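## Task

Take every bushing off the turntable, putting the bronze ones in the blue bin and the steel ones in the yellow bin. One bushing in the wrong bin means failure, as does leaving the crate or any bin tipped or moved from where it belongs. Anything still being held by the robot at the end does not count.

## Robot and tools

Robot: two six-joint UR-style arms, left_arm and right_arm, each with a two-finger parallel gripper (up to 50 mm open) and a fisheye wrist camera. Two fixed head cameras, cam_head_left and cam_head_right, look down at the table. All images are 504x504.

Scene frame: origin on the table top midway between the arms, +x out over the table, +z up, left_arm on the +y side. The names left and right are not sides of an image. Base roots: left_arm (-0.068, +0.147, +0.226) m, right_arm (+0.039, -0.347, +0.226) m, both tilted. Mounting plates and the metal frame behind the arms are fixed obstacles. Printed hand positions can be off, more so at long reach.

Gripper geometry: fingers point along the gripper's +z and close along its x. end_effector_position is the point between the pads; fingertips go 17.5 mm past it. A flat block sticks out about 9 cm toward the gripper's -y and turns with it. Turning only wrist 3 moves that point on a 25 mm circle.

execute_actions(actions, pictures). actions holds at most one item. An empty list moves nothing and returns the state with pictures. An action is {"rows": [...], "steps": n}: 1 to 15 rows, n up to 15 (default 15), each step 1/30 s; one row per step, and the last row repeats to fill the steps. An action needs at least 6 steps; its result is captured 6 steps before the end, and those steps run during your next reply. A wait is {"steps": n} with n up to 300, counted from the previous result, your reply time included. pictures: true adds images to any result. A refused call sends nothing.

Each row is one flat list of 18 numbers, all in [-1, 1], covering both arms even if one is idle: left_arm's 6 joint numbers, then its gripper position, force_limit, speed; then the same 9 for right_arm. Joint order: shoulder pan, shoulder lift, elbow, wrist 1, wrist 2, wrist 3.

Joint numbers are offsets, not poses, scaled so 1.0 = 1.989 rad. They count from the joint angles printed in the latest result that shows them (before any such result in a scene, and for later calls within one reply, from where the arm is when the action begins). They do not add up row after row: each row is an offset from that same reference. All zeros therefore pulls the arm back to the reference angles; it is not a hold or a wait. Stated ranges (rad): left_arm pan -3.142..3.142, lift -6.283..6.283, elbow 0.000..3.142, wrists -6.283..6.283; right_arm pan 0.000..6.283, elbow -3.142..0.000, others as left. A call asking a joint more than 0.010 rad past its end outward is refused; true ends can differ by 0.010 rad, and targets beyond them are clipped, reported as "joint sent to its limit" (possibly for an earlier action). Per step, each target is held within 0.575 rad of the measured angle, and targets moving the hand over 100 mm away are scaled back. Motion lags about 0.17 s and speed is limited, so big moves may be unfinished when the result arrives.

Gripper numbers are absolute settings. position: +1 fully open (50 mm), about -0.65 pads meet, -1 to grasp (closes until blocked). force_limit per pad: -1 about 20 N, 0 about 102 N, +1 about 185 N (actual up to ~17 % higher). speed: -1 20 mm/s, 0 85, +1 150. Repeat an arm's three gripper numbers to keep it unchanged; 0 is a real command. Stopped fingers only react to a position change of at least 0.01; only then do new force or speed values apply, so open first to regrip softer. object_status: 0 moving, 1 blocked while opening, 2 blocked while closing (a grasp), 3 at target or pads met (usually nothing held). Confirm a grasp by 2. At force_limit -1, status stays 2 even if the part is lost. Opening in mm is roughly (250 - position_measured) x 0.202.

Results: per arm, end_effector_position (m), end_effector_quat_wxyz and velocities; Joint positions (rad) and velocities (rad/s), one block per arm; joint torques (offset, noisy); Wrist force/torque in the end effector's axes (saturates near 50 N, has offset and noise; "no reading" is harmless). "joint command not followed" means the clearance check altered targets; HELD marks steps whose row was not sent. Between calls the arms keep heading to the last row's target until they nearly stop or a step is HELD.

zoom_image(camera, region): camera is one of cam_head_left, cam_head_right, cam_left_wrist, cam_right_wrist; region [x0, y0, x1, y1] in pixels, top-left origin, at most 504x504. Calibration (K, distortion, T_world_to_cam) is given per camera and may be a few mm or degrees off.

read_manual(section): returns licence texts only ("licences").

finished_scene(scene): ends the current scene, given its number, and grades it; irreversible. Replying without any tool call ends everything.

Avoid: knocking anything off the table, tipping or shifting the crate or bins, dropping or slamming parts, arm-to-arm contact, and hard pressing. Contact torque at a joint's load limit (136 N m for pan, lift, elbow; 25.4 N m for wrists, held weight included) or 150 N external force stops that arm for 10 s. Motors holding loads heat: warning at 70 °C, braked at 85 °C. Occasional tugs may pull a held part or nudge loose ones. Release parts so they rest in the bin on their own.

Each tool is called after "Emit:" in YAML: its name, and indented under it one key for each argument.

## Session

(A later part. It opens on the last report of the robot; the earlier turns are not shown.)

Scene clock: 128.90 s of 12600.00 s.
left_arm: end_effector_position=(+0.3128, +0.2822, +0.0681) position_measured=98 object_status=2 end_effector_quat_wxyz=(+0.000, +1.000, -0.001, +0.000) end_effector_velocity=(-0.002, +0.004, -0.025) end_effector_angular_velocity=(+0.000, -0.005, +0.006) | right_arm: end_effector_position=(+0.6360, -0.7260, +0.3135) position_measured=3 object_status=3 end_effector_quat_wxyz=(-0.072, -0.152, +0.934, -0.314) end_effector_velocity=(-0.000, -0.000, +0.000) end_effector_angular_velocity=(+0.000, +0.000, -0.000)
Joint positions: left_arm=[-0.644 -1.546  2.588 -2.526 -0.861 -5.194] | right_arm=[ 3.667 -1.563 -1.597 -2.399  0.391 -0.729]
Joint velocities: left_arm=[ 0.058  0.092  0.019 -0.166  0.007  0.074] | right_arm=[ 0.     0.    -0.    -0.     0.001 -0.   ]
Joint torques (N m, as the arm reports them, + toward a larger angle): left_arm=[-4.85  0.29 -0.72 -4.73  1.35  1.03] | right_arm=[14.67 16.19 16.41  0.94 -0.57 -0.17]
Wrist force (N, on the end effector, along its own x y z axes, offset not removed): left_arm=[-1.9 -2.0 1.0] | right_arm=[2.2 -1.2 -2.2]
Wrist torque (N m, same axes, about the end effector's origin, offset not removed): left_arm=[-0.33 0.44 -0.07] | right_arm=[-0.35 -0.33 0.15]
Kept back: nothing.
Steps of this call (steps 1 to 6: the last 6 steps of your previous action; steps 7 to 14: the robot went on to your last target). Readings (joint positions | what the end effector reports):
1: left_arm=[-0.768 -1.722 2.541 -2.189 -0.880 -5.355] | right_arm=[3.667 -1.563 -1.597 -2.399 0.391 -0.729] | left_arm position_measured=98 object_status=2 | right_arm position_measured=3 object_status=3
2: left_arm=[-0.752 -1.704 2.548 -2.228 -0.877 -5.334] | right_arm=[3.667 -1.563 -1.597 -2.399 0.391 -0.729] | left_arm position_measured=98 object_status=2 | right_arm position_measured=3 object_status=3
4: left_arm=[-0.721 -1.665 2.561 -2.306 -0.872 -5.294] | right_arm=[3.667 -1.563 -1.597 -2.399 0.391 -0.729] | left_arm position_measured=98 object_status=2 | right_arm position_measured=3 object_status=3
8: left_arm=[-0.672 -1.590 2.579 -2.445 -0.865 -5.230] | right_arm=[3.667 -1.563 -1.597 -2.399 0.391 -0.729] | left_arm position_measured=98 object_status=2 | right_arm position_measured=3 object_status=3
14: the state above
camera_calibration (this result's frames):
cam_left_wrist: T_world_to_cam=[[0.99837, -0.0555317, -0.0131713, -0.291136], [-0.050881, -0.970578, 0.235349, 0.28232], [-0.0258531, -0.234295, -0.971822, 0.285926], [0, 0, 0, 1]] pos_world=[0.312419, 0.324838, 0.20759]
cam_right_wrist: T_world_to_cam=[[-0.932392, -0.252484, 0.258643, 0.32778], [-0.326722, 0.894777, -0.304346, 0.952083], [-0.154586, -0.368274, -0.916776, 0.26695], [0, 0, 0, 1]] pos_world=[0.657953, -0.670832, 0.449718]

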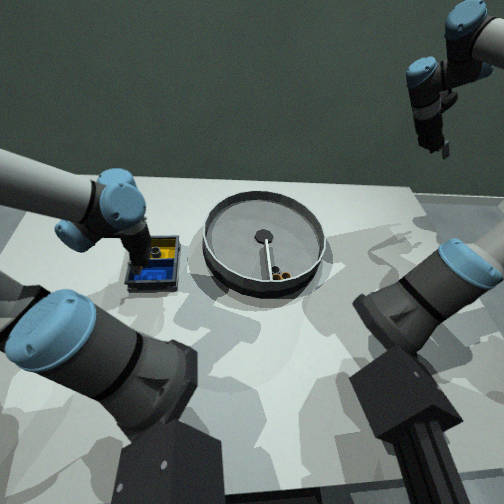

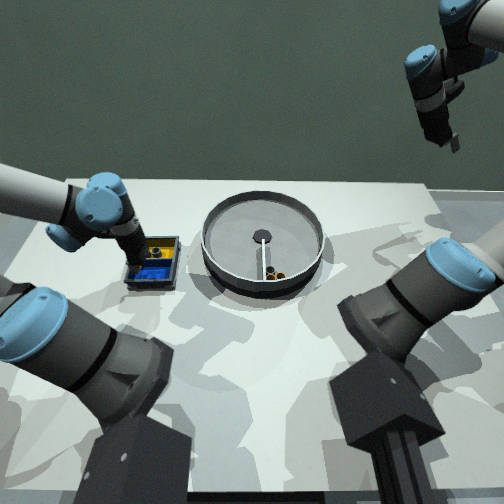

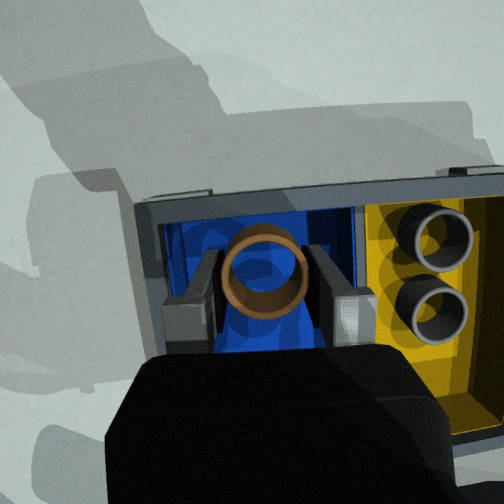

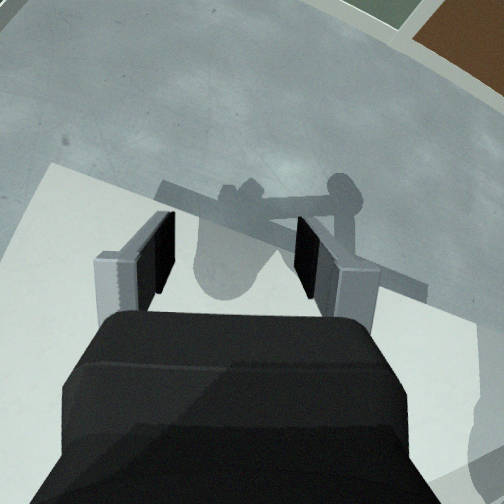

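Emit:
execute_actions:
  actions:
    - {"rows": [[0.0067,0.0121,0.0013,-0.0196,0.0001,0.0089,-1,-0.4,0.2,0,0,0,0,0,0,1,0,0],[0.0117,0.0223,0.0017,-0.0345,0.0004,0.0155,-1,-0.4,0.2,0,0,0,0,0,0,1,0,0],[0.0178,0.0347,0.0022,-0.0526,0.0007,0.0235,-1,-0.4,0.2,0,0,0,0,0,0,1,0,0],[0.0242,0.0477,0.0027,-0.0717,0.001,0.032,-1,-0.4,0.2,0,0,0,0,0,0,1,0,0],[0.0303,0.0601,0.0032,-0.0898,0.0013,0.04,-1,-0.4,0.2,0,0,0,0,0,0,1,0,0],[0.0353,0.0703,0.0036,-0.1046,0.0015,0.0466,-1,-0.4,0.2,0,0,0,0,0,0,1,0,0],[0.0385,0.0768,0.0038,-0.1142,0.0016,0.0509,-1,-0.4,0.2,0,0,0,0,0,0,1,0,0],[0.0396,0.079,0.0039,-0.1174,0.0017,0.0523,-1,-0.4,0.2,0,0,0,0,0,0,1,0,0]], "steps": 15}

Emit:
execute_actions:
  actions:
    - {"steps": 10}

Emit:
execute_actions:
  actions:
    - {"rows": [[0,0,0,0,0,0,0.6,-0.4,1,0,0,0,0,0,0,1,0,0],[0,0,0,0,0,0,0.6,-0.4,1,0,0,0,0,0,0,1,0,0],[0,0,0,0,0,0,0.6,-0.4,1,0,0,0,0,0,0,1,0,0],[0,0,0,0,0,0,0.6,-0.4,1,0,0,0,0,0,0,1,0,0],[-0.0029,-0.0058,-0.0002,0.0085,-0.0001,-0.0038,0.6,-0.4,1,0,0,0,0,0,0,1,0,0],[-0.0079,-0.016,-0.0006,0.0234,-0.0004,-0.0104,0.6,-0.4,1,0,0,0,0,0,0,1,0,0],[-0.015,-0.0305,-0.0012,0.0447,-0.0007,-0.0198,0.6,-0.4,1,0,0,0,0,0,0,1,0,0],[-0.0251,-0.0509,-0.002,0.0745,-0.0012,-0.033,0.6,-0.4,1,0,0,0,0,0,0,1,0,0],[-0.0358,-0.0727,-0.0028,0.1064,-0.0017,-0.0472,0.6,-0.4,1,0,0,0,0,0,0,1,0,0],[-0.0433,-0.0863,-0.005,0.1286,-0.0025,-0.057,0.6,-0.4,1,0,0,0,0,0,0,1,0,0],[-0.0508,-0.0999,-0.0072,0.1507,-0.0033,-0.0668,0.6,-0.4,1,0,0,0,0,0,0,1,0,0],[-0.0583,-0.1135,-0.0094,0.1729,-0.0041,-0.0766,0.6,-0.4,1,0,0,0,0,0,0,1,0,0],[-0.0658,-0.1271,-0.0116,0.195,-0.0049,-0.0864,0.6,-0.4,1,0,0,0,0,0,0,1,0,0],[-0.0733,-0.1407,-0.0138,0.2172,-0.0057,-0.0962,0.6,-0.4,1,0,0,0,0,0,0,1,0,0]], "steps": 15}

Emit:
execute_actions:
  actions:
    - {"steps": 14}

Scene clock: 130.33 s of 12600.00 s.
left_arm: end_effector_position=(+0.3125, +0.2824, +0.0444) position_measured=98 object_status=2 end_effector_quat_wxyz=(+0.000, +1.000, -0.001, -0.001) end_effector_velocity=(+0.001, -0.001, -0.101) end_effector_angular_velocity=(-0.004, -0.009, +0.010) | right_arm: end_effector_position=(+0.6360, -0.7260, +0.3135) position_measured=3 object_status=3 end_effector_quat_wxyz=(-0.072, -0.152, +0.934, -0.314) end_effector_velocity=(-0.000, -0.000, +0.000) end_effector_angular_velocity=(+0.000, -0.000, -0.001)
Joint positions: left_arm=[-0.594 -1.447  2.594 -2.671 -0.859 -5.127] | right_arm=[ 3.667 -1.563 -1.597 -2.399  0.391 -0.729]
Joint velocities: left_arm=[ 0.209  0.437  0.015 -0.645  0.009  0.275] | right_arm=[ 0.     0.001  0.001 -0.001  0.    -0.   ]
Joint torques (N m, as the arm reports them, + toward a larger angle): left_arm=[-4.7  -1.64  0.08 -5.12  1.5   1.56] | right_arm=[14.36 15.88 16.35  0.75 -0.56 -0.29]
Wrist force (N, on the end effector, along its own x y z axes, offset not removed): left_arm=[-1.5 -1.1 2.9] | right_arm=[-2.1 2.1 3.6]
Wrist torque (N m, same axes, about the end effector's origin, offset not removed): left_arm=[-0.21 0.36 -0.04] | right_arm=[0.64 0.66 0.06]
Steps of this call (steps 1 to 30: the robot went on to your last target; steps 31 to 34: nothing new was sent; steps 35 to 43: the first 9 steps of this action). Readings (joint positions | what the end effector reports):
35: left_arm=[-0.637 -1.534 2.591 -2.548 -0.861 -5.184] | right_arm=[3.667 -1.563 -1.597 -2.399 0.391 -0.729] | left_arm position_measured=98 object_status=2 | right_arm position_measured=3 object_status=3
36: left_arm=[-0.636 -1.532 2.591 -2.550 -0.861 -5.183] | right_arm=[3.667 -1.563 -1.597 -2.399 0.391 -0.729] | left_arm position_measured=98 object_status=2 | right_arm position_measured=3 object_status=3
38: left_arm=[-0.630 -1.521 2.591 -2.566 -0.861 -5.175] | right_arm=[3.667 -1.563 -1.597 -2.399 0.391 -0.729] | left_arm position_measured=98 object_status=2 | right_arm position_measured=3 object_status=3
42: left_arm=[-0.601 -1.463 2.593 -2.648 -0.860 -5.137] | right_arm=[3.667 -1.563 -1.597 -2.399 0.391 -0.729] | left_arm position_measured=98 object_status=2 | right_arm position_measured=3 object_status=3
43: the state above

Scene clock: 130.67 s of 12600.00 s.
left_arm: end_effector_position=(+0.3125, +0.2824, +0.0319) position_measured=98 object_status=2 end_effector_quat_wxyz=(+0.000, +1.000, -0.001, +0.000) end_effector_velocity=(-0.001, +0.000, -0.008) end_effector_angular_velocity=(+0.000, -0.000, +0.000) | right_arm: end_effector_position=(+0.6360, -0.7260, +0.3135) position_measured=3 object_status=3 end_effector_quat_wxyz=(-0.072, -0.152, +0.934, -0.314) end_effector_velocity=(-0.000, -0.000, +0.000) end_effector_angular_velocity=(+0.000, +0.000, +0.001)
Joint positions: left_arm=[-0.568 -1.393  2.596 -2.753 -0.858 -5.092] | right_arm=[ 3.667 -1.563 -1.597 -2.399  0.391 -0.729]
Joint velocities: left_arm=[ 0.017  0.034  0.002 -0.051  0.001  0.022] | right_arm=[ 0.     0.001  0.    -0.    -0.    -0.001]
Joint torques (N m, as the arm reports them, + toward a larger angle): left_arm=[-6.05 -2.71  2.38 -4.74  1.54  1.53] | right_arm=[14.85 15.17 16.68  0.81 -0.54 -0.21]
Wrist force (N, on the end effector, along its own x y z axes, offset not removed): left_arm=[-1.4 -1.1 0.4] | right_arm=[1.4 -2.4 2.1]
Wrist torque (N m, same axes, about the end effector's origin, offset not removed): left_arm=[-0.22 0.37 -0.13] | right_arm=[-0.41 0.01 0.23]
Kept back: nothing.
Steps of this call (steps 1 to 6: the last 6 steps of your previous action; steps 7 to 10: the robot went on to your last target). Readings (joint positions | what the end effector reports):
1: left_arm=[-0.587 -1.434 2.594 -2.691 -0.859 -5.119] | right_arm=[3.667 -1.563 -1.597 -2.399 0.391 -0.729] | left_arm position_measured=98 object_status=2 | right_arm position_measured=3 object_status=3
2: left_arm=[-0.582 -1.424 2.594 -2.707 -0.859 -5.112] | right_arm=[3.667 -1.563 -1.597 -2.399 0.391 -0.729] | left_arm position_measured=98 object_status=2 | right_arm position_measured=3 object_status=3
4: left_arm=[-0.576 -1.410 2.595 -2.728 -0.859 -5.103] | right_arm=[3.667 -1.563 -1.597 -2.399 0.391 -0.729] | left_arm position_measured=98 object_status=2 | right_arm position_measured=3 object_status=3
8: left_arm=[-0.569 -1.396 2.595 -2.749 -0.858 -5.094] | right_arm=[3.667 -1.563 -1.597 -2.399 0.391 -0.729] | left_arm position_measured=98 object_status=2 | right_arm position_measured=3 object_status=3
10: the state above

Scene clock: 130.97 s of 12600.00 s.
left_arm: end_effector_position=(+0.3134, +0.2819, +0.0379) position_measured=63 object_status=0 end_effector_quat_wxyz=(+0.001, +1.000, -0.000, +0.001) end_effector_velocity=(+0.019, -0.010, +0.110) end_effector_angular_velocity=(-0.024, -0.038, +0.029) | right_arm: end_effector_position=(+0.6360, -0.7260, +0.3135) position_measured=3 object_status=3 end_effector_quat_wxyz=(-0.072, -0.152, +0.934, -0.314) end_effector_velocity=(-0.000, -0.001, -0.000) end_effector_angular_velocity=(-0.000, +0.000, -0.001)
Joint positions: left_arm=[-0.581 -1.417  2.595 -2.719 -0.859 -5.109] | right_arm=[ 3.667 -1.563 -1.597 -2.399  0.391 -0.729]
Joint velocities: left_arm=[-0.229 -0.436 -0.022  0.598 -0.014 -0.294] | right_arm=[-0.002  0.    -0.     0.    -0.    -0.   ]
Joint torques (N m, as the arm reports them, + toward a larger angle): left_arm=[-28.78 -41.57 -21.96   2.58  -2.18  -2.57] | right_arm=[15.22 16.66 16.48  0.81 -0.6  -0.25]
Wrist force (N, on the end effector, along its own x y z axes, offset not removed): left_arm=[-2.3 -1.0 2.5] | right_arm=[1.0 2.7 -3.4]
Wrist torque (N m, same axes, about the end effector's origin, offset not removed): left_arm=[-0.14 0.49 0.02] | right_arm=[0.33 0.02 0.07]
Steps of this call (steps 1 to 9: the first 9 steps of this action). Readings (joint positions | what the end effector reports):
1: left_arm=[-0.567 -1.392 2.596 -2.755 -0.858 -5.092] | right_arm=[3.667 -1.563 -1.597 -2.399 0.391 -0.729] | left_arm position_measured=92 object_status=0 | right_arm position_measured=3 object_status=3
2: left_arm=[-0.567 -1.392 2.596 -2.755 -0.858 -5.092] | right_arm=[3.667 -1.563 -1.597 -2.399 0.391 -0.729] | left_arm position_measured=70 object_status=0 | right_arm position_measured=3 object_status=3
4: left_arm=[-0.567 -1.392 2.596 -2.755 -0.858 -5.092] | right_arm=[3.667 -1.563 -1.597 -2.399 0.391 -0.729] | left_arm position_measured=63 object_status=0 | right_arm position_measured=3 object_status=3
8: left_arm=[-0.574 -1.405 2.595 -2.736 -0.858 -5.101] | right_arm=[3.667 -1.563 -1.597 -2.399 0.391 -0.729] | left_arm position_measured=63 object_status=0 | right_arm position_measured=3 object_status=3
9: the state above

Scene clock: 131.43 s of 12600.00 s.
left_arm: end_effector_position=(+0.3129, +0.2822, +0.0972) position_measured=63 object_status=3 end_effector_quat_wxyz=(+0.001, +1.000, -0.000, +0.001) end_effector_velocity=(-0.006, +0.004, +0.027) end_effector_angular_velocity=(+0.007, +0.005, -0.006) | right_arm: end_effector_position=(+0.6360, -0.7260, +0.3135) position_measured=3 object_status=3 end_effector_quat_wxyz=(-0.072, -0.152, +0.934, -0.314) end_effector_velocity=(-0.000, -0.000, +0.000) end_effector_angular_velocity=(-0.000, -0.000, -0.001)
Joint positions: left_arm=[-0.706 -1.658  2.57  -2.346 -0.869 -5.274] | right_arm=[ 3.667 -1.563 -1.597 -2.399  0.391 -0.729]
Joint velocities: left_arm=[-0.059 -0.114 -0.013  0.188 -0.005 -0.078] | right_arm=[-0.001  0.     0.    -0.     0.     0.001]
Joint torques (N m, as the arm reports them, + toward a larger angle): left_arm=[-17.35 -15.96 -26.09   0.19  -2.17  -0.96] | right_arm=[15.07 16.12 16.54  0.76 -0.5  -0.27]
Wrist force (N, on the end effector, along its own x y z axes, offset not removed): left_arm=[-1.7 -0.9 0.2] | right_arm=[5.9 0.0 -0.2]
Wrist torque (N m, same axes, about the end effector's origin, offset not removed): left_arm=[-0.16 0.37 -0.02] | right_arm=[0.02 -0.95 -0.01]
Kept back: nothing.
Steps of this call (steps 1 to 6: the last 6 steps of your previous action; steps 7 to 14: the robot went on to your last target). Readings (joint positions | what the end effector reports):
1: left_arm=[-0.590 -1.435 2.594 -2.695 -0.859 -5.121] | right_arm=[3.667 -1.563 -1.597 -2.399 0.391 -0.729] | left_arm position_measured=63 object_status=0 | right_arm position_measured=3 object_status=3
2: left_arm=[-0.601 -1.457 2.593 -2.664 -0.860 -5.136] | right_arm=[3.667 -1.563 -1.597 -2.399 0.391 -0.729] | left_arm position_measured=63 object_status=3 | right_arm position_measured=3 object_status=3
4: left_arm=[-0.627 -1.507 2.588 -2.591 -0.862 -5.169] | right_arm=[3.667 -1.563 -1.597 -2.399 0.391 -0.729] | left_arm position_measured=63 object_status=3 | right_arm position_measured=3 object_status=3
8: left_arm=[-0.677 -1.603 2.577 -2.437 -0.866 -5.236] | right_arm=[3.667 -1.563 -1.597 -2.399 0.391 -0.729] | left_arm position_measured=63 object_status=3 | right_arm position_measured=3 object_status=3
14: the state above

Emit:
execute_actions:
  actions:
    - {"rows": [[-0.0078,-0.0079,-0.0038,0.018,-0.0016,-0.01,0.75,-0.4,1,0,0,0,0,0,0,1,0,0],[-0.0196,-0.0196,-0.0095,0.045,-0.0039,-0.0249,0.75,-0.4,1,0,0,0,0,0,0,1,0,0],[-0.0329,-0.033,-0.0159,0.0757,-0.0065,-0.0418,0.75,-0.4,1,0,0,0,0,0,0,1,0,0],[-0.047,-0.0471,-0.0227,0.1081,-0.0093,-0.0598,0.75,-0.4,1,0,0,0,0,0,0,1,0,0],[-0.0603,-0.0604,-0.0291,0.1388,-0.0119,-0.0767,0.75,-0.4,1,0,0,0,0,0,0,1,0,0],[-0.0705,-0.0707,-0.034,0.1622,-0.014,-0.0896,0.75,-0.4,1,0,0,0,0,0,0,1,0,0],[-0.0783,-0.0785,-0.0378,0.1802,-0.0155,-0.0996,0.75,-0.4,1,0,0,0,0,0,0,1,0,0],[-0.1,-0.03,-0.065,0.17,-0.024,-0.125,0.75,-0.4,1,0,0,0,0,0,0,1,0,0],[-0.14,0.07,-0.12,0.15,-0.04,-0.17,0.75,-0.4,1,0,0,0,0,0,0,1,0,0],[-0.305,0.4581,-0.3279,0.0733,-0.1065,-0.3495,0.75,-0.4,1,0,0,0,0,0,0,1,0,0]], "steps": 15}

Emit:
execute_actions:
  actions:
    - {"steps": 48}
  pictures: true

Emit:
zoom_image:
  camera: "cam_left_wrist"
  region: [90, 120, 340, 310]

Scene clock: 132.23 s of 12600.00 s.
left_arm: end_effector_position=(+0.3200, +0.2696, +0.1383) position_measured=41 object_status=3 end_effector_quat_wxyz=(+0.006, +1.000, +0.004, +0.005) end_effector_velocity=(+0.089, -0.135, +0.251) end_effector_angular_velocity=(-0.125, -0.080, +0.091) | right_arm: end_effector_position=(+0.6360, -0.7260, +0.3135) position_measured=3 object_status=3 end_effector_quat_wxyz=(-0.072, -0.152, +0.934, -0.314) end_effector_velocity=(+0.001, +0.000, +0.000) end_effector_angular_velocity=(-0.000, -0.002, +0.001)
Joint positions: left_arm=[-0.805 -1.753  2.519 -2.135 -0.89  -5.398] | right_arm=[ 3.667 -1.563 -1.597 -2.399  0.391 -0.729]
Joint velocities: left_arm=[-0.616 -0.264 -0.426  0.997 -0.169 -0.754] | right_arm=[ 0.001  0.    -0.     0.    -0.002 -0.   ]
Joint torques (N m, as the arm reports them, + toward a larger angle): left_arm=[-39.82  12.57 -49.53  -0.02  -3.56  -4.05] | right_arm=[14.96 15.94 15.92  0.82 -0.59 -0.18]
Wrist force (N, on the end effector, along its own x y z axes, offset not removed): left_arm=[-4.6 -4.4 1.9] | right_arm=[1.0 -1.4 -2.4]
Wrist torque (N m, same axes, about the end effector's origin, offset not removed): left_arm=[-0.57 0.69 0.04] | right_arm=[-0.67 0.08 0.04]
Steps of this call (steps 1 to 15: the robot went on to your last target; steps 16 to 24: the first 9 steps of this action). Readings (joint positions | what the end effector reports):
16: left_arm=[-0.713 -1.673 2.568 -2.322 -0.870 -5.284] | right_arm=[3.667 -1.563 -1.597 -2.399 0.391 -0.729] | left_arm position_measured=57 object_status=0 | right_arm position_measured=3 object_status=3
17: left_arm=[-0.714 -1.673 2.568 -2.320 -0.870 -5.285] | right_arm=[3.667 -1.563 -1.597 -2.399 0.391 -0.729] | left_arm position_measured=41 object_status=0 | right_arm position_measured=3 object_status=3
19: left_arm=[-0.725 -1.681 2.561 -2.301 -0.873 -5.298] | right_arm=[3.667 -1.563 -1.597 -2.399 0.391 -0.729] | left_arm position_measured=41 object_status=0 | right_arm position_measured=3 object_status=3
23: left_arm=[-0.786 -1.740 2.530 -2.173 -0.885 -5.374] | right_arm=[3.667 -1.563 -1.597 -2.399 0.391 -0.729] | left_arm position_measured=41 object_status=3 | right_arm position_measured=3 object_status=3
24: the state above

Scene clock: 133.83 s of 12600.00 s.
left_arm: end_effector_position=(+0.3254, -0.1748, +0.1702) position_measured=41 object_status=3 end_effector_quat_wxyz=(+0.000, +1.000, -0.000, +0.000) end_effector_velocity=(-0.002, -0.002, -0.002) end_effector_angular_velocity=(+0.004, +0.001, -0.001) | right_arm: end_effector_position=(+0.6360, -0.7260, +0.3135) position_measured=3 object_status=3 end_effector_quat_wxyz=(-0.072, -0.152, +0.934, -0.314) end_effector_velocity=(+0.000, +0.000, +0.000) end_effector_angular_velocity=(-0.000, -0.001, -0.000)
Joint positions: left_arm=[-1.312 -0.748  1.918 -2.2   -1.081 -5.968] | right_arm=[ 3.667 -1.563 -1.597 -2.399  0.391 -0.729]
Joint velocities: left_arm=[-0.002  0.008 -0.002 -0.001 -0.001 -0.003] | right_arm=[ 0.     0.    -0.    -0.    -0.     0.001]
Joint torques (N m, as the arm reports them, + toward a larger angle): left_arm=[-37.85 -18.22 -33.29  -4.79  -2.03  -1.14] | right_arm=[13.93 16.37 16.08  0.95 -0.54 -0.34]
Wrist force (N, on the end effector, along its own x y z axes, offset not removed): left_arm=[-2.0 -1.3 0.4] | right_arm=[-0.3 -1.2 2.6]
Wrist torque (N m, same axes, about the end effector's origin, offset not removed): left_arm=[-0.27 0.44 0.04] | right_arm=[-0.18 0.21 0.26]
Kept back: nothing.
Steps of this call (steps 1 to 6: the last 6 steps of your previous action; steps 7 to 48: the robot went on to your last target). Readings (joint positions | what the end effector reports):
1: left_arm=[-0.828 -1.754 2.501 -2.108 -0.897 -5.425] | right_arm=[3.667 -1.563 -1.597 -2.399 0.391 -0.729] | left_arm position_measured=41 object_status=3 | right_arm position_measured=3 object_status=3
2: left_arm=[-0.849 -1.737 2.478 -2.099 -0.905 -5.451] | right_arm=[3.667 -1.563 -1.597 -2.399 0.391 -0.729] | left_arm position_measured=41 object_status=3 | right_arm position_measured=3 object_status=3
4: left_arm=[-0.885 -1.690 2.435 -2.108 -0.918 -5.490] | right_arm=[3.667 -1.563 -1.597 -2.399 0.391 -0.729] | left_arm position_measured=41 object_status=3 | right_arm position_measured=3 object_status=3
8: left_arm=[-0.955 -1.597 2.351 -2.123 -0.945 -5.568] | right_arm=[3.667 -1.563 -1.597 -2.399 0.391 -0.729] | left_arm position_measured=41 object_status=3 | right_arm position_measured=3 object_status=3
48: the state above
camera_calibration (this result's frames):
cam_left_wrist: T_world_to_cam=[[0.998416, -0.0547911, -0.0127576, -0.327761], [-0.0502481, -0.97052, 0.235724, -0.184872], [-0.0252971, -0.23471, -0.971736, 0.278178], [0, 0, 0, 1]] pos_world=[0.324989, -0.132089, 0.309713]
cam_right_wrist: T_world_to_cam=[[-0.932393, -0.252483, 0.258643, 0.32778], [-0.326722, 0.894777, -0.304346, 0.952083], [-0.154586, -0.368274, -0.916776, 0.26695], [0, 0, 0, 1]] pos_world=[0.657953, -0.670832, 0.449718]

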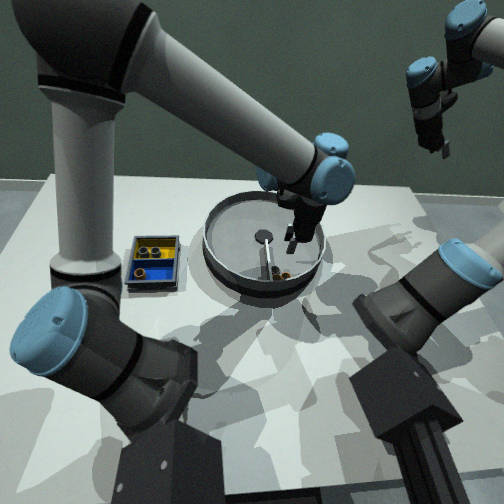

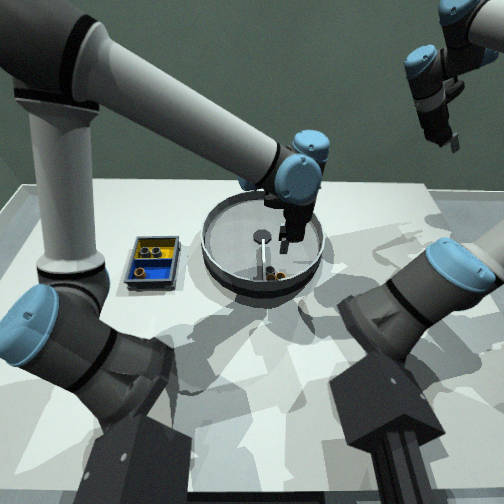

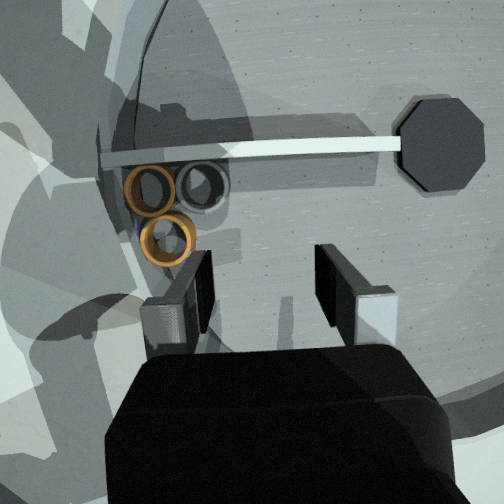

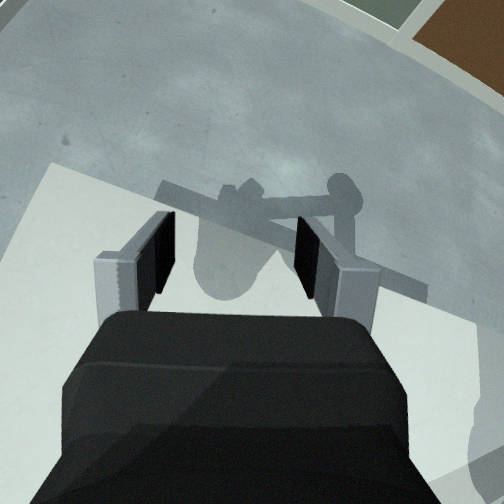

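Region (90, 120, 340, 310) of cam_left_wrist's 504x504 image, scaled by 2.016, with more detail than that image has; it fills the top 383 rows of this view, and the rest is white.

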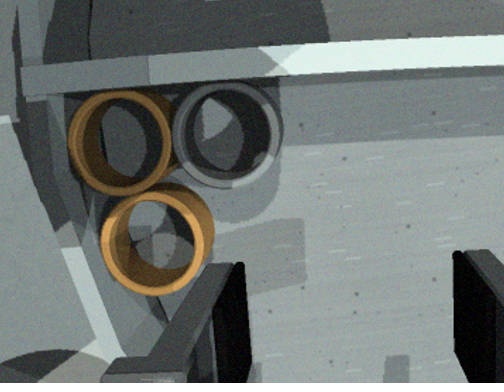

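Emit:
execute_actions:
  actions:
    - {"rows": [[0.032,-0.0388,0.0268,-0.0047,0.0152,1.0,0.54,-0.4,1,0,0,0,0,0,0,1,0,0]], "steps": 15}

Emit:
execute_actions:
  actions:
    - {"steps": 10}

Emit:
execute_actions:
  actions:
    - {"rows": [[0,0,0,0,0,1.0,0.54,-0.4,1,0,0,0,0,0,0,1,0,0]], "steps": 15}

Emit:
execute_actions:
  actions:
    - {"steps": 8}

Scene clock: 142.60 s of 12600.00 s.
left_arm: end_effector_position=(+0.3534, -0.1401, +0.1670) position_measured=72 object_status=3 end_effector_quat_wxyz=(+0.001, +0.987, -0.163, +0.000) end_effector_velocity=(+0.083, +0.039, -0.004) end_effector_angular_velocity=(-0.005, -0.004, -2.257) | right_arm: end_effector_position=(+0.6360, -0.7260, +0.3135) position_measured=3 object_status=3 end_effector_quat_wxyz=(-0.072, -0.152, +0.934, -0.314) end_effector_velocity=(-0.000, -0.000, -0.000) end_effector_angular_velocity=(+0.000, +0.001, -0.000)
Joint positions: left_arm=[-1.259 -0.812  1.963 -2.208 -1.055 -5.587] | right_arm=[ 3.667 -1.563 -1.597 -2.399  0.391 -0.729]
Joint velocities: left_arm=[ 0.083 -0.105  0.069 -0.011  0.037  2.343] | right_arm=[-0.     0.    -0.001  0.001  0.    -0.001]
Joint torques (N m, as the arm reports them, + toward a larger angle): left_arm=[-26.15 -35.89  -7.5   -4.64   1.16   9.  ] | right_arm=[14.65 16.22 15.87  1.09 -0.5  -0.25]
Wrist force (N, on the end effector, along its own x y z axes, offset not removed): left_arm=[-0.1 -2.2 0.6] | right_arm=[0.4 0.0 2.0]
Wrist torque (N m, same axes, about the end effector's origin, offset not removed): left_arm=[-0.42 0.10 -0.05] | right_arm=[-0.04 0.26 0.05]
From where the robot then was, a joint's target lay farther than a number of 1.0 reaches, so one or more steps of this call were cut to that.
Steps of this call (steps 1 to 15: the robot went on to your last target; steps 16 to 254: nothing new was sent; steps 255 to 263: the first 9 steps of this action). Readings (joint positions | what the end effector reports):
255: left_arm=[-1.312 -0.747 1.918 -2.200 -1.081 -5.969] | right_arm=[3.667 -1.563 -1.597 -2.399 0.391 -0.729] | left_arm position_measured=47 object_status=0 | right_arm position_measured=3 object_status=3
256: left_arm=[-1.308 -0.751 1.921 -2.201 -1.078 -5.964] | right_arm=[3.667 -1.563 -1.597 -2.399 0.391 -0.729] | left_arm position_measured=67 object_status=0 | right_arm position_measured=3 object_status=3
258: left_arm=[-1.287 -0.776 1.939 -2.204 -1.068 -5.912] | right_arm=[3.667 -1.563 -1.597 -2.399 0.391 -0.729] | left_arm position_measured=72 object_status=0 | right_arm position_measured=3 object_status=3
262: left_arm=[-1.262 -0.808 1.960 -2.207 -1.057 -5.665] | right_arm=[3.667 -1.563 -1.597 -2.399 0.391 -0.729] | left_arm position_measured=72 object_status=0 | right_arm position_measured=3 object_status=3
263: the state above

Scene clock: 142.93 s of 12600.00 s.
left_arm: end_effector_position=(+0.3716, -0.1466, +0.1666) position_measured=72 object_status=3 end_effector_quat_wxyz=(+0.001, +0.841, -0.542, +0.001) end_effector_velocity=(+0.027, -0.051, +0.000) end_effector_angular_velocity=(-0.000, -0.008, -2.417) | right_arm: end_effector_position=(+0.6360, -0.7260, +0.3135) position_measured=3 object_status=3 end_effector_quat_wxyz=(-0.072, -0.152, +0.934, -0.314) end_effector_velocity=(+0.000, +0.000, -0.000) end_effector_angular_velocity=(-0.001, +0.001, +0.002)
Joint positions: left_arm=[-1.249 -0.824  1.971 -2.209 -1.051 -4.761] | right_arm=[ 3.667 -1.563 -1.597 -2.399  0.391 -0.729]
Joint velocities: left_arm=[ 0.006 -0.008  0.005 -0.001  0.003  2.424] | right_arm=[ 0.    -0.001  0.    -0.001 -0.001 -0.   ]
Joint torques (N m, as the arm reports them, + toward a larger angle): left_arm=[-23.72 -36.69  -7.67  -4.78   1.42   8.24] | right_arm=[14.32 16.77 15.68  1.12 -0.56 -0.21]
Wrist force (N, on the end effector, along its own x y z axes, offset not removed): left_arm=[0.1 -1.0 -0.2] | right_arm=[0.6 -5.9 5.6]
Wrist torque (N m, same axes, about the end effector's origin, offset not removed): left_arm=[-0.17 0.02 -0.08] | right_arm=[-1.14 0.07 -0.12]
Kept back: nothing.
Steps of this call (steps 1 to 6: the last 6 steps of your previous action; steps 7 to 10: the robot went on to your last target). Readings (joint positions | what the end effector reports):
1: left_arm=[-1.257 -0.815 1.965 -2.208 -1.054 -5.506] | right_arm=[3.667 -1.563 -1.597 -2.399 0.391 -0.729] | left_arm position_measured=72 object_status=3 | right_arm position_measured=3 object_status=3
2: left_arm=[-1.255 -0.817 1.966 -2.208 -1.053 -5.423] | right_arm=[3.667 -1.563 -1.597 -2.399 0.391 -0.729] | left_arm position_measured=72 object_status=3 | right_arm position_measured=3 object_status=3
4: left_arm=[-1.252 -0.820 1.968 -2.209 -1.052 -5.257] | right_arm=[3.667 -1.563 -1.597 -2.399 0.391 -0.729] | left_arm position_measured=72 object_status=3 | right_arm position_measured=3 object_status=3
8: left_arm=[-1.250 -0.823 1.970 -2.209 -1.051 -4.926] | right_arm=[3.667 -1.563 -1.597 -2.399 0.391 -0.729] | left_arm position_measured=72 object_status=3 | right_arm position_measured=3 object_status=3
10: the state above

Scene clock: 143.23 s of 12600.00 s.
left_arm: end_effector_position=(+0.3727, -0.1646, +0.1666) position_measured=72 object_status=3 end_effector_quat_wxyz=(-0.001, -0.586, +0.810, -0.001) end_effector_velocity=(-0.020, -0.058, -0.000) end_effector_angular_velocity=(+0.002, -0.008, -2.426) | right_arm: end_effector_position=(+0.6360, -0.7260, +0.3135) position_measured=3 object_status=3 end_effector_quat_wxyz=(-0.072, -0.152, +0.934, -0.314) end_effector_velocity=(-0.000, -0.000, -0.001) end_effector_angular_velocity=(-0.001, +0.002, -0.000)
Joint positions: left_arm=[-1.249 -0.824  1.971 -2.209 -1.051 -4.017] | right_arm=[ 3.667 -1.563 -1.597 -2.399  0.391 -0.729]
Joint velocities: left_arm=[-0.001  0.001  0.    -0.     0.     2.424] | right_arm=[-0.001 -0.    -0.001 -0.     0.    -0.   ]
Joint torques (N m, as the arm reports them, + toward a larger angle): left_arm=[-38.03 -15.17 -26.42  -4.4   -0.53   8.26] | right_arm=[14.13 16.8  16.17  1.2  -0.59 -0.23]
Wrist force (N, on the end effector, along its own x y z axes, offset not removed): left_arm=[-2.2 -1.8 1.0] | right_arm=[1.9 0.6 -0.7]
Wrist torque (N m, same axes, about the end effector's origin, offset not removed): left_arm=[-0.28 0.49 -0.01] | right_arm=[0.17 -0.13 -0.21]
Steps of this call (steps 1 to 9: the first 9 steps of this action). Readings (joint positions | what the end effector reports):
1: left_arm=[-1.249 -0.824 1.971 -2.209 -1.051 -4.678] | right_arm=[3.667 -1.563 -1.597 -2.399 0.391 -0.729] | left_arm position_measured=72 object_status=3 | right_arm position_measured=3 object_status=3
2: left_arm=[-1.249 -0.824 1.971 -2.209 -1.051 -4.596] | right_arm=[3.667 -1.563 -1.597 -2.399 0.391 -0.729] | left_arm position_measured=72 object_status=3 | right_arm position_measured=3 object_status=3
4: left_arm=[-1.249 -0.824 1.971 -2.209 -1.051 -4.430] | right_arm=[3.667 -1.563 -1.597 -2.399 0.391 -0.729] | left_arm position_measured=72 object_status=3 | right_arm position_measured=3 object_status=3
8: left_arm=[-1.249 -0.824 1.971 -2.209 -1.051 -4.100] | right_arm=[3.667 -1.563 -1.597 -2.399 0.391 -0.729] | left_arm position_measured=72 object_status=3 | right_arm position_measured=3 object_status=3
9: the state above

Scene clock: 143.50 s of 12600.00 s.
left_arm: end_effector_position=(+0.3628, -0.1776, +0.1667) position_measured=72 object_status=3 end_effector_quat_wxyz=(-0.000, -0.292, +0.957, -0.002) end_effector_velocity=(-0.051, -0.034, +0.000) end_effector_angular_velocity=(+0.000, -0.008, -2.425) | right_arm: end_effector_position=(+0.6360, -0.7260, +0.3135) position_measured=3 object_status=3 end_effector_quat_wxyz=(-0.072, -0.152, +0.934, -0.314) end_effector_velocity=(-0.000, -0.001, -0.000) end_effector_angular_velocity=(-0.000, +0.002, -0.000)
Joint positions: left_arm=[-1.249 -0.824  1.971 -2.209 -1.051 -3.356] | right_arm=[ 3.667 -1.563 -1.597 -2.399  0.391 -0.729]
Joint velocities: left_arm=[-0.002  0.     0.    -0.    -0.     2.424] | right_arm=[-0.001  0.     0.    -0.001  0.    -0.001]
Joint torques (N m, as the arm reports them, + toward a larger angle): left_arm=[-37.4  -15.68 -31.94  -3.87  -2.1    8.17] | right_arm=[14.63 15.61 16.49  1.21 -0.54 -0.24]
Wrist force (N, on the end effector, along its own x y z axes, offset not removed): left_arm=[-1.1 -0.2 0.4] | right_arm=[-0.1 1.4 0.0]
Wrist torque (N m, same axes, about the end effector's origin, offset not removed): left_arm=[-0.08 0.29 -0.06] | right_arm=[0.17 0.14 -0.33]
Kept back: nothing.
Steps of this call (steps 1 to 6: the last 6 steps of your previous action; steps 7 to 8: the robot went on to your last target). Readings (joint positions | what the end effector reports):
1: left_arm=[-1.249 -0.824 1.971 -2.209 -1.051 -3.934] | right_arm=[3.667 -1.563 -1.597 -2.399 0.391 -0.729] | left_arm position_measured=72 object_status=3 | right_arm position_measured=3 object_status=3
2: left_arm=[-1.249 -0.824 1.971 -2.209 -1.051 -3.852] | right_arm=[3.667 -1.563 -1.597 -2.399 0.391 -0.729] | left_arm position_measured=72 object_status=3 | right_arm position_measured=3 object_status=3
4: left_arm=[-1.249 -0.824 1.971 -2.209 -1.051 -3.686] | right_arm=[3.667 -1.563 -1.597 -2.399 0.391 -0.729] | left_arm position_measured=72 object_status=3 | right_arm position_measured=3 object_status=3
8: the state above

Emit:
execute_actions:
  actions:
    - {"rows": [[0,0,0,0,0,1.0,0.54,-0.4,1,0,0,0,0,0,0,1,0,0]], "steps": 15}

Emit:
execute_actions:
  actions:
    - {"steps": 6}

Scene clock: 144.00 s of 12600.00 s.
left_arm: end_effector_position=(+0.3401, -0.1803, +0.1667) position_measured=72 object_status=3 end_effector_quat_wxyz=(+0.000, +0.178, +0.984, -0.002) end_effector_velocity=(-0.056, +0.020, +0.001) end_effector_angular_velocity=(-0.002, -0.009, -2.430) | right_arm: end_effector_position=(+0.6360, -0.7260, +0.3135) position_measured=3 object_status=3 end_effector_quat_wxyz=(-0.072, -0.152, +0.934, -0.314) end_effector_velocity=(+0.001, +0.000, +0.001) end_effector_angular_velocity=(+0.001, -0.002, +0.000)
Joint positions: left_arm=[-1.249 -0.824  1.971 -2.209 -1.051 -2.406] | right_arm=[ 3.667 -1.563 -1.597 -2.399  0.391 -0.729]
Joint velocities: left_arm=[-0.    -0.    -0.002 -0.    -0.     2.431] | right_arm=[ 0.001 -0.     0.002  0.    -0.    -0.   ]
Joint torques (N m, as the arm reports them, + toward a larger angle): left_arm=[-36.45 -17.28 -28.66  -3.28  -1.78   8.8 ] | right_arm=[15.16 16.01 15.57  1.1  -0.64 -0.19]
Wrist force (N, on the end effector, along its own x y z axes, offset not removed): left_arm=[-1.3 -0.9 0.8] | right_arm=[-3.9 -3.7 0.1]
Wrist torque (N m, same axes, about the end effector's origin, offset not removed): left_arm=[-0.21 0.32 -0.05] | right_arm=[-0.52 0.88 0.09]
Steps of this call (steps 1 to 6: the robot went on to your last target; steps 7 to 15: the first 9 steps of this action). Readings (joint positions | what the end effector reports):
7: left_arm=[-1.249 -0.824 1.971 -2.209 -1.051 -2.894] | right_arm=[3.667 -1.563 -1.597 -2.399 0.391 -0.729] | left_arm position_measured=72 object_status=3 | right_arm position_measured=3 object_status=3
8: left_arm=[-1.249 -0.824 1.971 -2.209 -1.051 -2.862] | right_arm=[3.667 -1.563 -1.597 -2.399 0.391 -0.729] | left_arm position_measured=72 object_status=3 | right_arm position_measured=3 object_status=3
10: left_arm=[-1.249 -0.824 1.971 -2.209 -1.051 -2.772] | right_arm=[3.667 -1.563 -1.597 -2.399 0.391 -0.729] | left_arm position_measured=72 object_status=3 | right_arm position_measured=3 object_status=3
14: left_arm=[-1.249 -0.824 1.971 -2.209 -1.051 -2.489] | right_arm=[3.667 -1.563 -1.597 -2.399 0.391 -0.729] | left_arm position_measured=72 object_status=3 | right_arm position_measured=3 object_status=3
15: the state above

Scene clock: 144.20 s of 12600.00 s.
left_arm: end_effector_position=(+0.3300, -0.1733, +0.1666) position_measured=72 object_status=3 end_effector_quat_wxyz=(+0.001, +0.414, +0.910, -0.001) end_effector_velocity=(-0.040, +0.046, -0.000) end_effector_angular_velocity=(+0.001, -0.008, -2.424) | right_arm: end_effector_position=(+0.6360, -0.7260, +0.3135) position_measured=3 object_status=3 end_effector_quat_wxyz=(-0.072, -0.152, +0.934, -0.314) end_effector_velocity=(-0.000, -0.000, -0.000) end_effector_angular_velocity=(+0.000, +0.001, -0.000)
Joint positions: left_arm=[-1.249 -0.824  1.971 -2.209 -1.051 -1.909] | right_arm=[ 3.667 -1.563 -1.597 -2.399  0.391 -0.729]
Joint velocities: left_arm=[ 0.     0.     0.    -0.     0.     2.424] | right_arm=[-0.    -0.     0.     0.     0.001 -0.001]
Joint torques (N m, as the arm reports them, + toward a larger angle): left_arm=[-34.59 -20.17 -28.08  -3.21  -1.42   8.53] | right_arm=[13.71 15.88 15.87  1.31 -0.66 -0.3 ]
Wrist force (N, on the end effector, along its own x y z axes, offset not removed): left_arm=[-2.0 -2.2 0.8] | right_arm=[-3.4 -5.4 -0.9]
Wrist torque (N m, same axes, about the end effector's origin, offset not removed): left_arm=[-0.40 0.49 0.01] | right_arm=[-1.10 0.44 0.06]
Kept back: nothing.
Steps of this call (steps 1 to 6: the last 6 steps of your previous action). Readings (joint positions | what the end effector reports):
1: left_arm=[-1.249 -0.824 1.971 -2.209 -1.051 -2.323] | right_arm=[3.667 -1.563 -1.597 -2.399 0.391 -0.729] | left_arm position_measured=72 object_status=3 | right_arm position_measured=3 object_status=3
2: left_arm=[-1.249 -0.824 1.971 -2.209 -1.051 -2.240] | right_arm=[3.667 -1.563 -1.597 -2.399 0.391 -0.729] | left_arm position_measured=72 object_status=3 | right_arm position_measured=3 object_status=3
4: left_arm=[-1.249 -0.824 1.971 -2.209 -1.051 -2.075] | right_arm=[3.667 -1.563 -1.597 -2.399 0.391 -0.729] | left_arm position_measured=72 object_status=3 | right_arm position_measured=3 object_status=3
6: the state above

Emit:
execute_actions:
  actions:
    - {"rows": [[0,0,0,0,0,0.3844,0.54,-0.4,1,0,0,0,0,0,0,1,0,0],[0,0,0,0,0,0.3844,0.54,-0.4,1,0,0,0,0,0,0,1,0,0],[0,0,0,0,0,0.3844,0.54,-0.4,1,0,0,0,0,0,0,1,0,0],[0,0,0,0,0,0.3844,0.54,-0.4,1,0,0,0,0,0,0,1,0,0],[0,0,0,0,0,0.3844,0.54,-0.4,1,0,0,0,0,0,0,1,0,0],[0,0,0,0,0,0.3844,0.54,-0.4,1,0,0,0,0,0,0,1,0,0],[0,0,0,0,0,0.3844,0.54,-0.4,1,0,0,0,0,0,0,1,0,0],[0,0,0,0,0,0.3844,0.54,-0.4,1,0,0,0,0,0,0,1,0,0],[0.003,0.006,0.0014,-0.009,0.0016,0.3844,0.54,-0.4,1,0,0,0,0,0,0,1,0,0],[0.007,0.0137,0.0032,-0.02,0.0037,0.3844,0.54,-0.4,1,0,0,0,0,0,0,1,0,0],[0.0115,0.0223,0.0052,-0.033,0.006,0.3844,0.54,-0.4,1,0,0,0,0,0,0,1,0,0],[0.016,0.031,0.0072,-0.046,0.0083,0.3844,0.54,-0.4,1,0,0,0,0,0,0,1,0,0],[0.02,0.039,0.009,-0.0575,0.0104,0.3844,0.54,-0.4,1,0,0,0,0,0,0,1,0,0],[0.023,0.0447,0.0103,-0.066,0.012,0.3844,0.54,-0.4,1,0,0,0,0,0,0,1,0,0],[0.0244,0.0475,0.011,-0.07,0.0127,0.3844,0.54,-0.4,1,0,0,0,0,0,0,1,0,0]], "steps": 15}

Emit:
execute_actions:
  actions:
    - {"steps": 20}
  pictures: true

Scene clock: 145.20 s of 12600.00 s.
left_arm: end_effector_position=(+0.3239, -0.1569, +0.1666) position_measured=72 object_status=3 end_effector_quat_wxyz=(+0.001, +0.707, +0.707, -0.001) end_effector_velocity=(+0.000, +0.009, -0.001) end_effector_angular_velocity=(-0.000, -0.000, -0.361) | right_arm: end_effector_position=(+0.6360, -0.7260, +0.3135) position_measured=3 object_status=3 end_effector_quat_wxyz=(-0.072, -0.152, +0.934, -0.314) end_effector_velocity=(+0.000, +0.000, -0.000) end_effector_angular_velocity=(+0.000, -0.001, -0.001)
Joint positions: left_arm=[-1.249 -0.824  1.971 -2.209 -1.051 -1.192] | right_arm=[ 3.667 -1.563 -1.597 -2.399  0.391 -0.729]
Joint velocities: left_arm=[ 0.002  0.003 -0.001 -0.003  0.     0.363] | right_arm=[-0.     0.    -0.     0.001 -0.     0.001]
Joint torques (N m, as the arm reports them, + toward a larger angle): left_arm=[-21.89 -14.03 -15.43  -4.95   0.32   2.01] | right_arm=[14.93 16.45 15.87  1.22 -0.4  -0.23]
Wrist force (N, on the end effector, along its own x y z axes, offset not removed): left_arm=[-0.9 -1.4 0.0] | right_arm=[-3.8 1.2 1.3]
Wrist torque (N m, same axes, about the end effector's origin, offset not removed): left_arm=[-0.28 0.22 -0.06] | right_arm=[0.31 0.87 0.17]
Steps of this call (steps 1 to 21: the robot went on to your last target; steps 22 to 30: the first 9 steps of this action). Readings (joint positions | what the end effector reports):
22: left_arm=[-1.249 -0.824 1.971 -2.209 -1.051 -1.369] | right_arm=[3.667 -1.563 -1.597 -2.399 0.391 -0.729] | left_arm position_measured=72 object_status=3 | right_arm position_measured=3 object_status=3
23: left_arm=[-1.249 -0.824 1.971 -2.209 -1.051 -1.364] | right_arm=[3.667 -1.563 -1.597 -2.399 0.391 -0.729] | left_arm position_measured=72 object_status=3 | right_arm position_measured=3 object_status=3
25: left_arm=[-1.249 -0.824 1.971 -2.209 -1.051 -1.314] | right_arm=[3.667 -1.563 -1.597 -2.399 0.391 -0.729] | left_arm position_measured=72 object_status=3 | right_arm position_measured=3 object_status=3
29: left_arm=[-1.249 -0.824 1.971 -2.209 -1.051 -1.206] | right_arm=[3.667 -1.563 -1.597 -2.399 0.391 -0.729] | left_arm position_measured=72 object_status=3 | right_arm position_measured=3 object_status=3
30: the state above

Scene clock: 145.87 s of 12600.00 s.
left_arm: end_effector_position=(+0.3238, -0.1598, +0.1137) position_measured=72 object_status=3 end_effector_quat_wxyz=(+0.001, +0.707, +0.707, +0.000) end_effector_velocity=(-0.000, -0.000, -0.007) end_effector_angular_velocity=(+0.001, -0.000, +0.004) | right_arm: end_effector_position=(+0.6360, -0.7260, +0.3135) position_measured=3 object_status=3 end_effector_quat_wxyz=(-0.072, -0.152, +0.934, -0.314) end_effector_velocity=(+0.000, -0.001, +0.000) end_effector_angular_velocity=(+0.000, -0.001, -0.001)
Joint positions: left_arm=[-1.201 -0.731  1.992 -2.346 -1.026 -1.145] | right_arm=[ 3.667 -1.563 -1.597 -2.399  0.391 -0.729]
Joint velocities: left_arm=[ 0.006  0.012  0.003 -0.017  0.003  0.002] | right_arm=[-0.001  0.001  0.001 -0.    -0.001 -0.   ]
Joint torques (N m, as the arm reports them, + toward a larger angle): left_arm=[-23.97 -18.74  -7.27  -4.62   1.4    1.35] | right_arm=[13.99 16.61 16.98  1.09 -0.59 -0.31]
Wrist force (N, on the end effector, along its own x y z axes, offset not removed): left_arm=[-1.4 -0.9 0.4] | right_arm=[1.4 4.8 1.4]
Wrist torque (N m, same axes, about the end effector's origin, offset not removed): left_arm=[-0.16 0.32 -0.02] | right_arm=[0.80 0.04 -0.02]
Kept back: nothing.
Steps of this call (steps 1 to 6: the last 6 steps of your previous action; steps 7 to 20: the robot went on to your last target). Readings (joint positions | what the end effector reports):
1: left_arm=[-1.249 -0.823 1.971 -2.211 -1.050 -1.182] | right_arm=[3.667 -1.563 -1.597 -2.399 0.391 -0.729] | left_arm position_measured=72 object_status=3 | right_arm position_measured=3 object_status=3
2: left_arm=[-1.247 -0.820 1.972 -2.216 -1.049 -1.173] | right_arm=[3.667 -1.563 -1.597 -2.399 0.391 -0.729] | left_arm position_measured=72 object_status=3 | right_arm position_measured=3 object_status=3
4: left_arm=[-1.239 -0.805 1.976 -2.236 -1.045 -1.162] | right_arm=[3.667 -1.563 -1.597 -2.399 0.391 -0.729] | left_arm position_measured=72 object_status=3 | right_arm position_measured=3 object_status=3
8: left_arm=[-1.217 -0.763 1.985 -2.298 -1.034 -1.151] | right_arm=[3.667 -1.563 -1.597 -2.399 0.391 -0.729] | left_arm position_measured=72 object_status=3 | right_arm position_measured=3 object_status=3
20: the state above
camera_calibration (this result's frames):
cam_left_wrist: T_world_to_cam=[[0.0544409, 0.998416, -0.014221, 0.14808], [0.970333, -0.049539, 0.236643, -0.340502], [0.235564, -0.0266821, -0.971493, 0.175474], [0, 0, 0, 1]] pos_world=[0.281003, -0.160031, 0.253155]
cam_right_wrist: T_world_to_cam=[[-0.932392, -0.252484, 0.258643, 0.32778], [-0.326722, 0.894777, -0.304346, 0.952083], [-0.154586, -0.368274, -0.916776, 0.26695], [0, 0, 0, 1]] pos_world=[0.657953, -0.670832, 0.449718]

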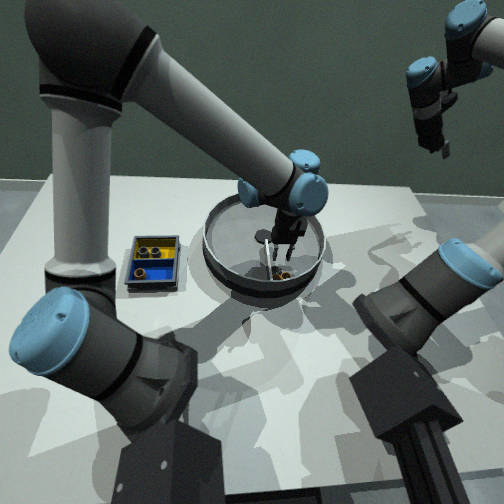

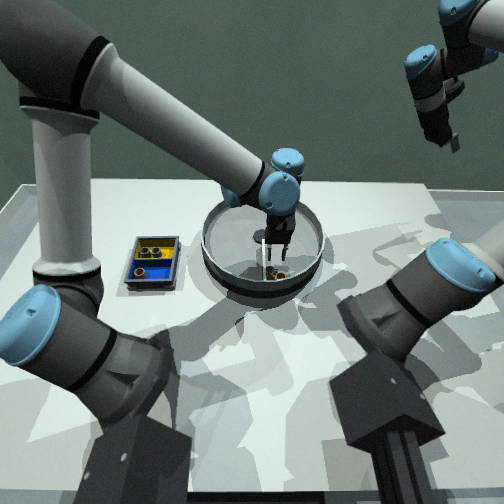

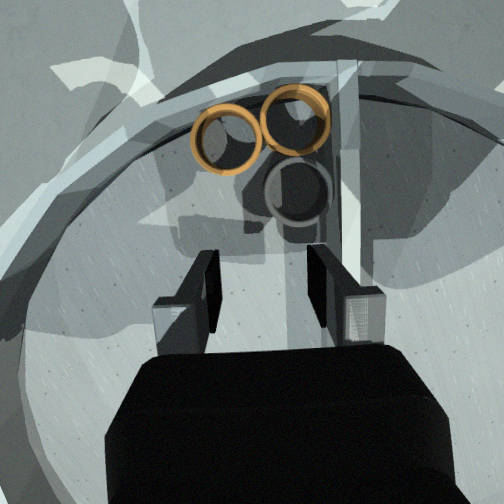

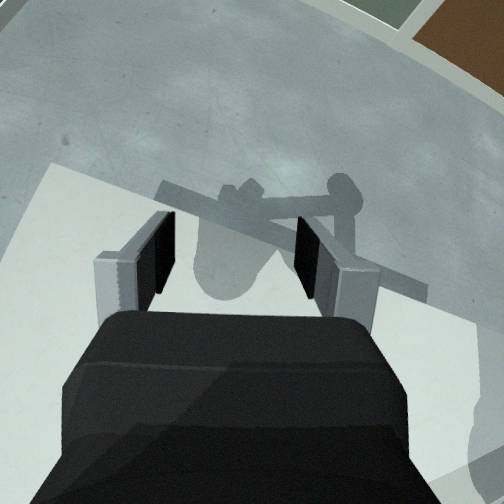

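Emit:
zoom_image:
  camera: "cam_left_wrist"
  region: [150, 50, 410, 350]

Region (150, 50, 410, 350) of cam_left_wrist's 504x504 image, scaled by 1.680, with more detail than that image has; it fills the left 437 columns of this view, and the rest is white.

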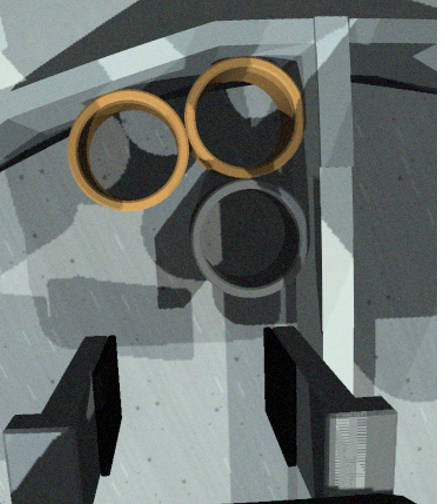

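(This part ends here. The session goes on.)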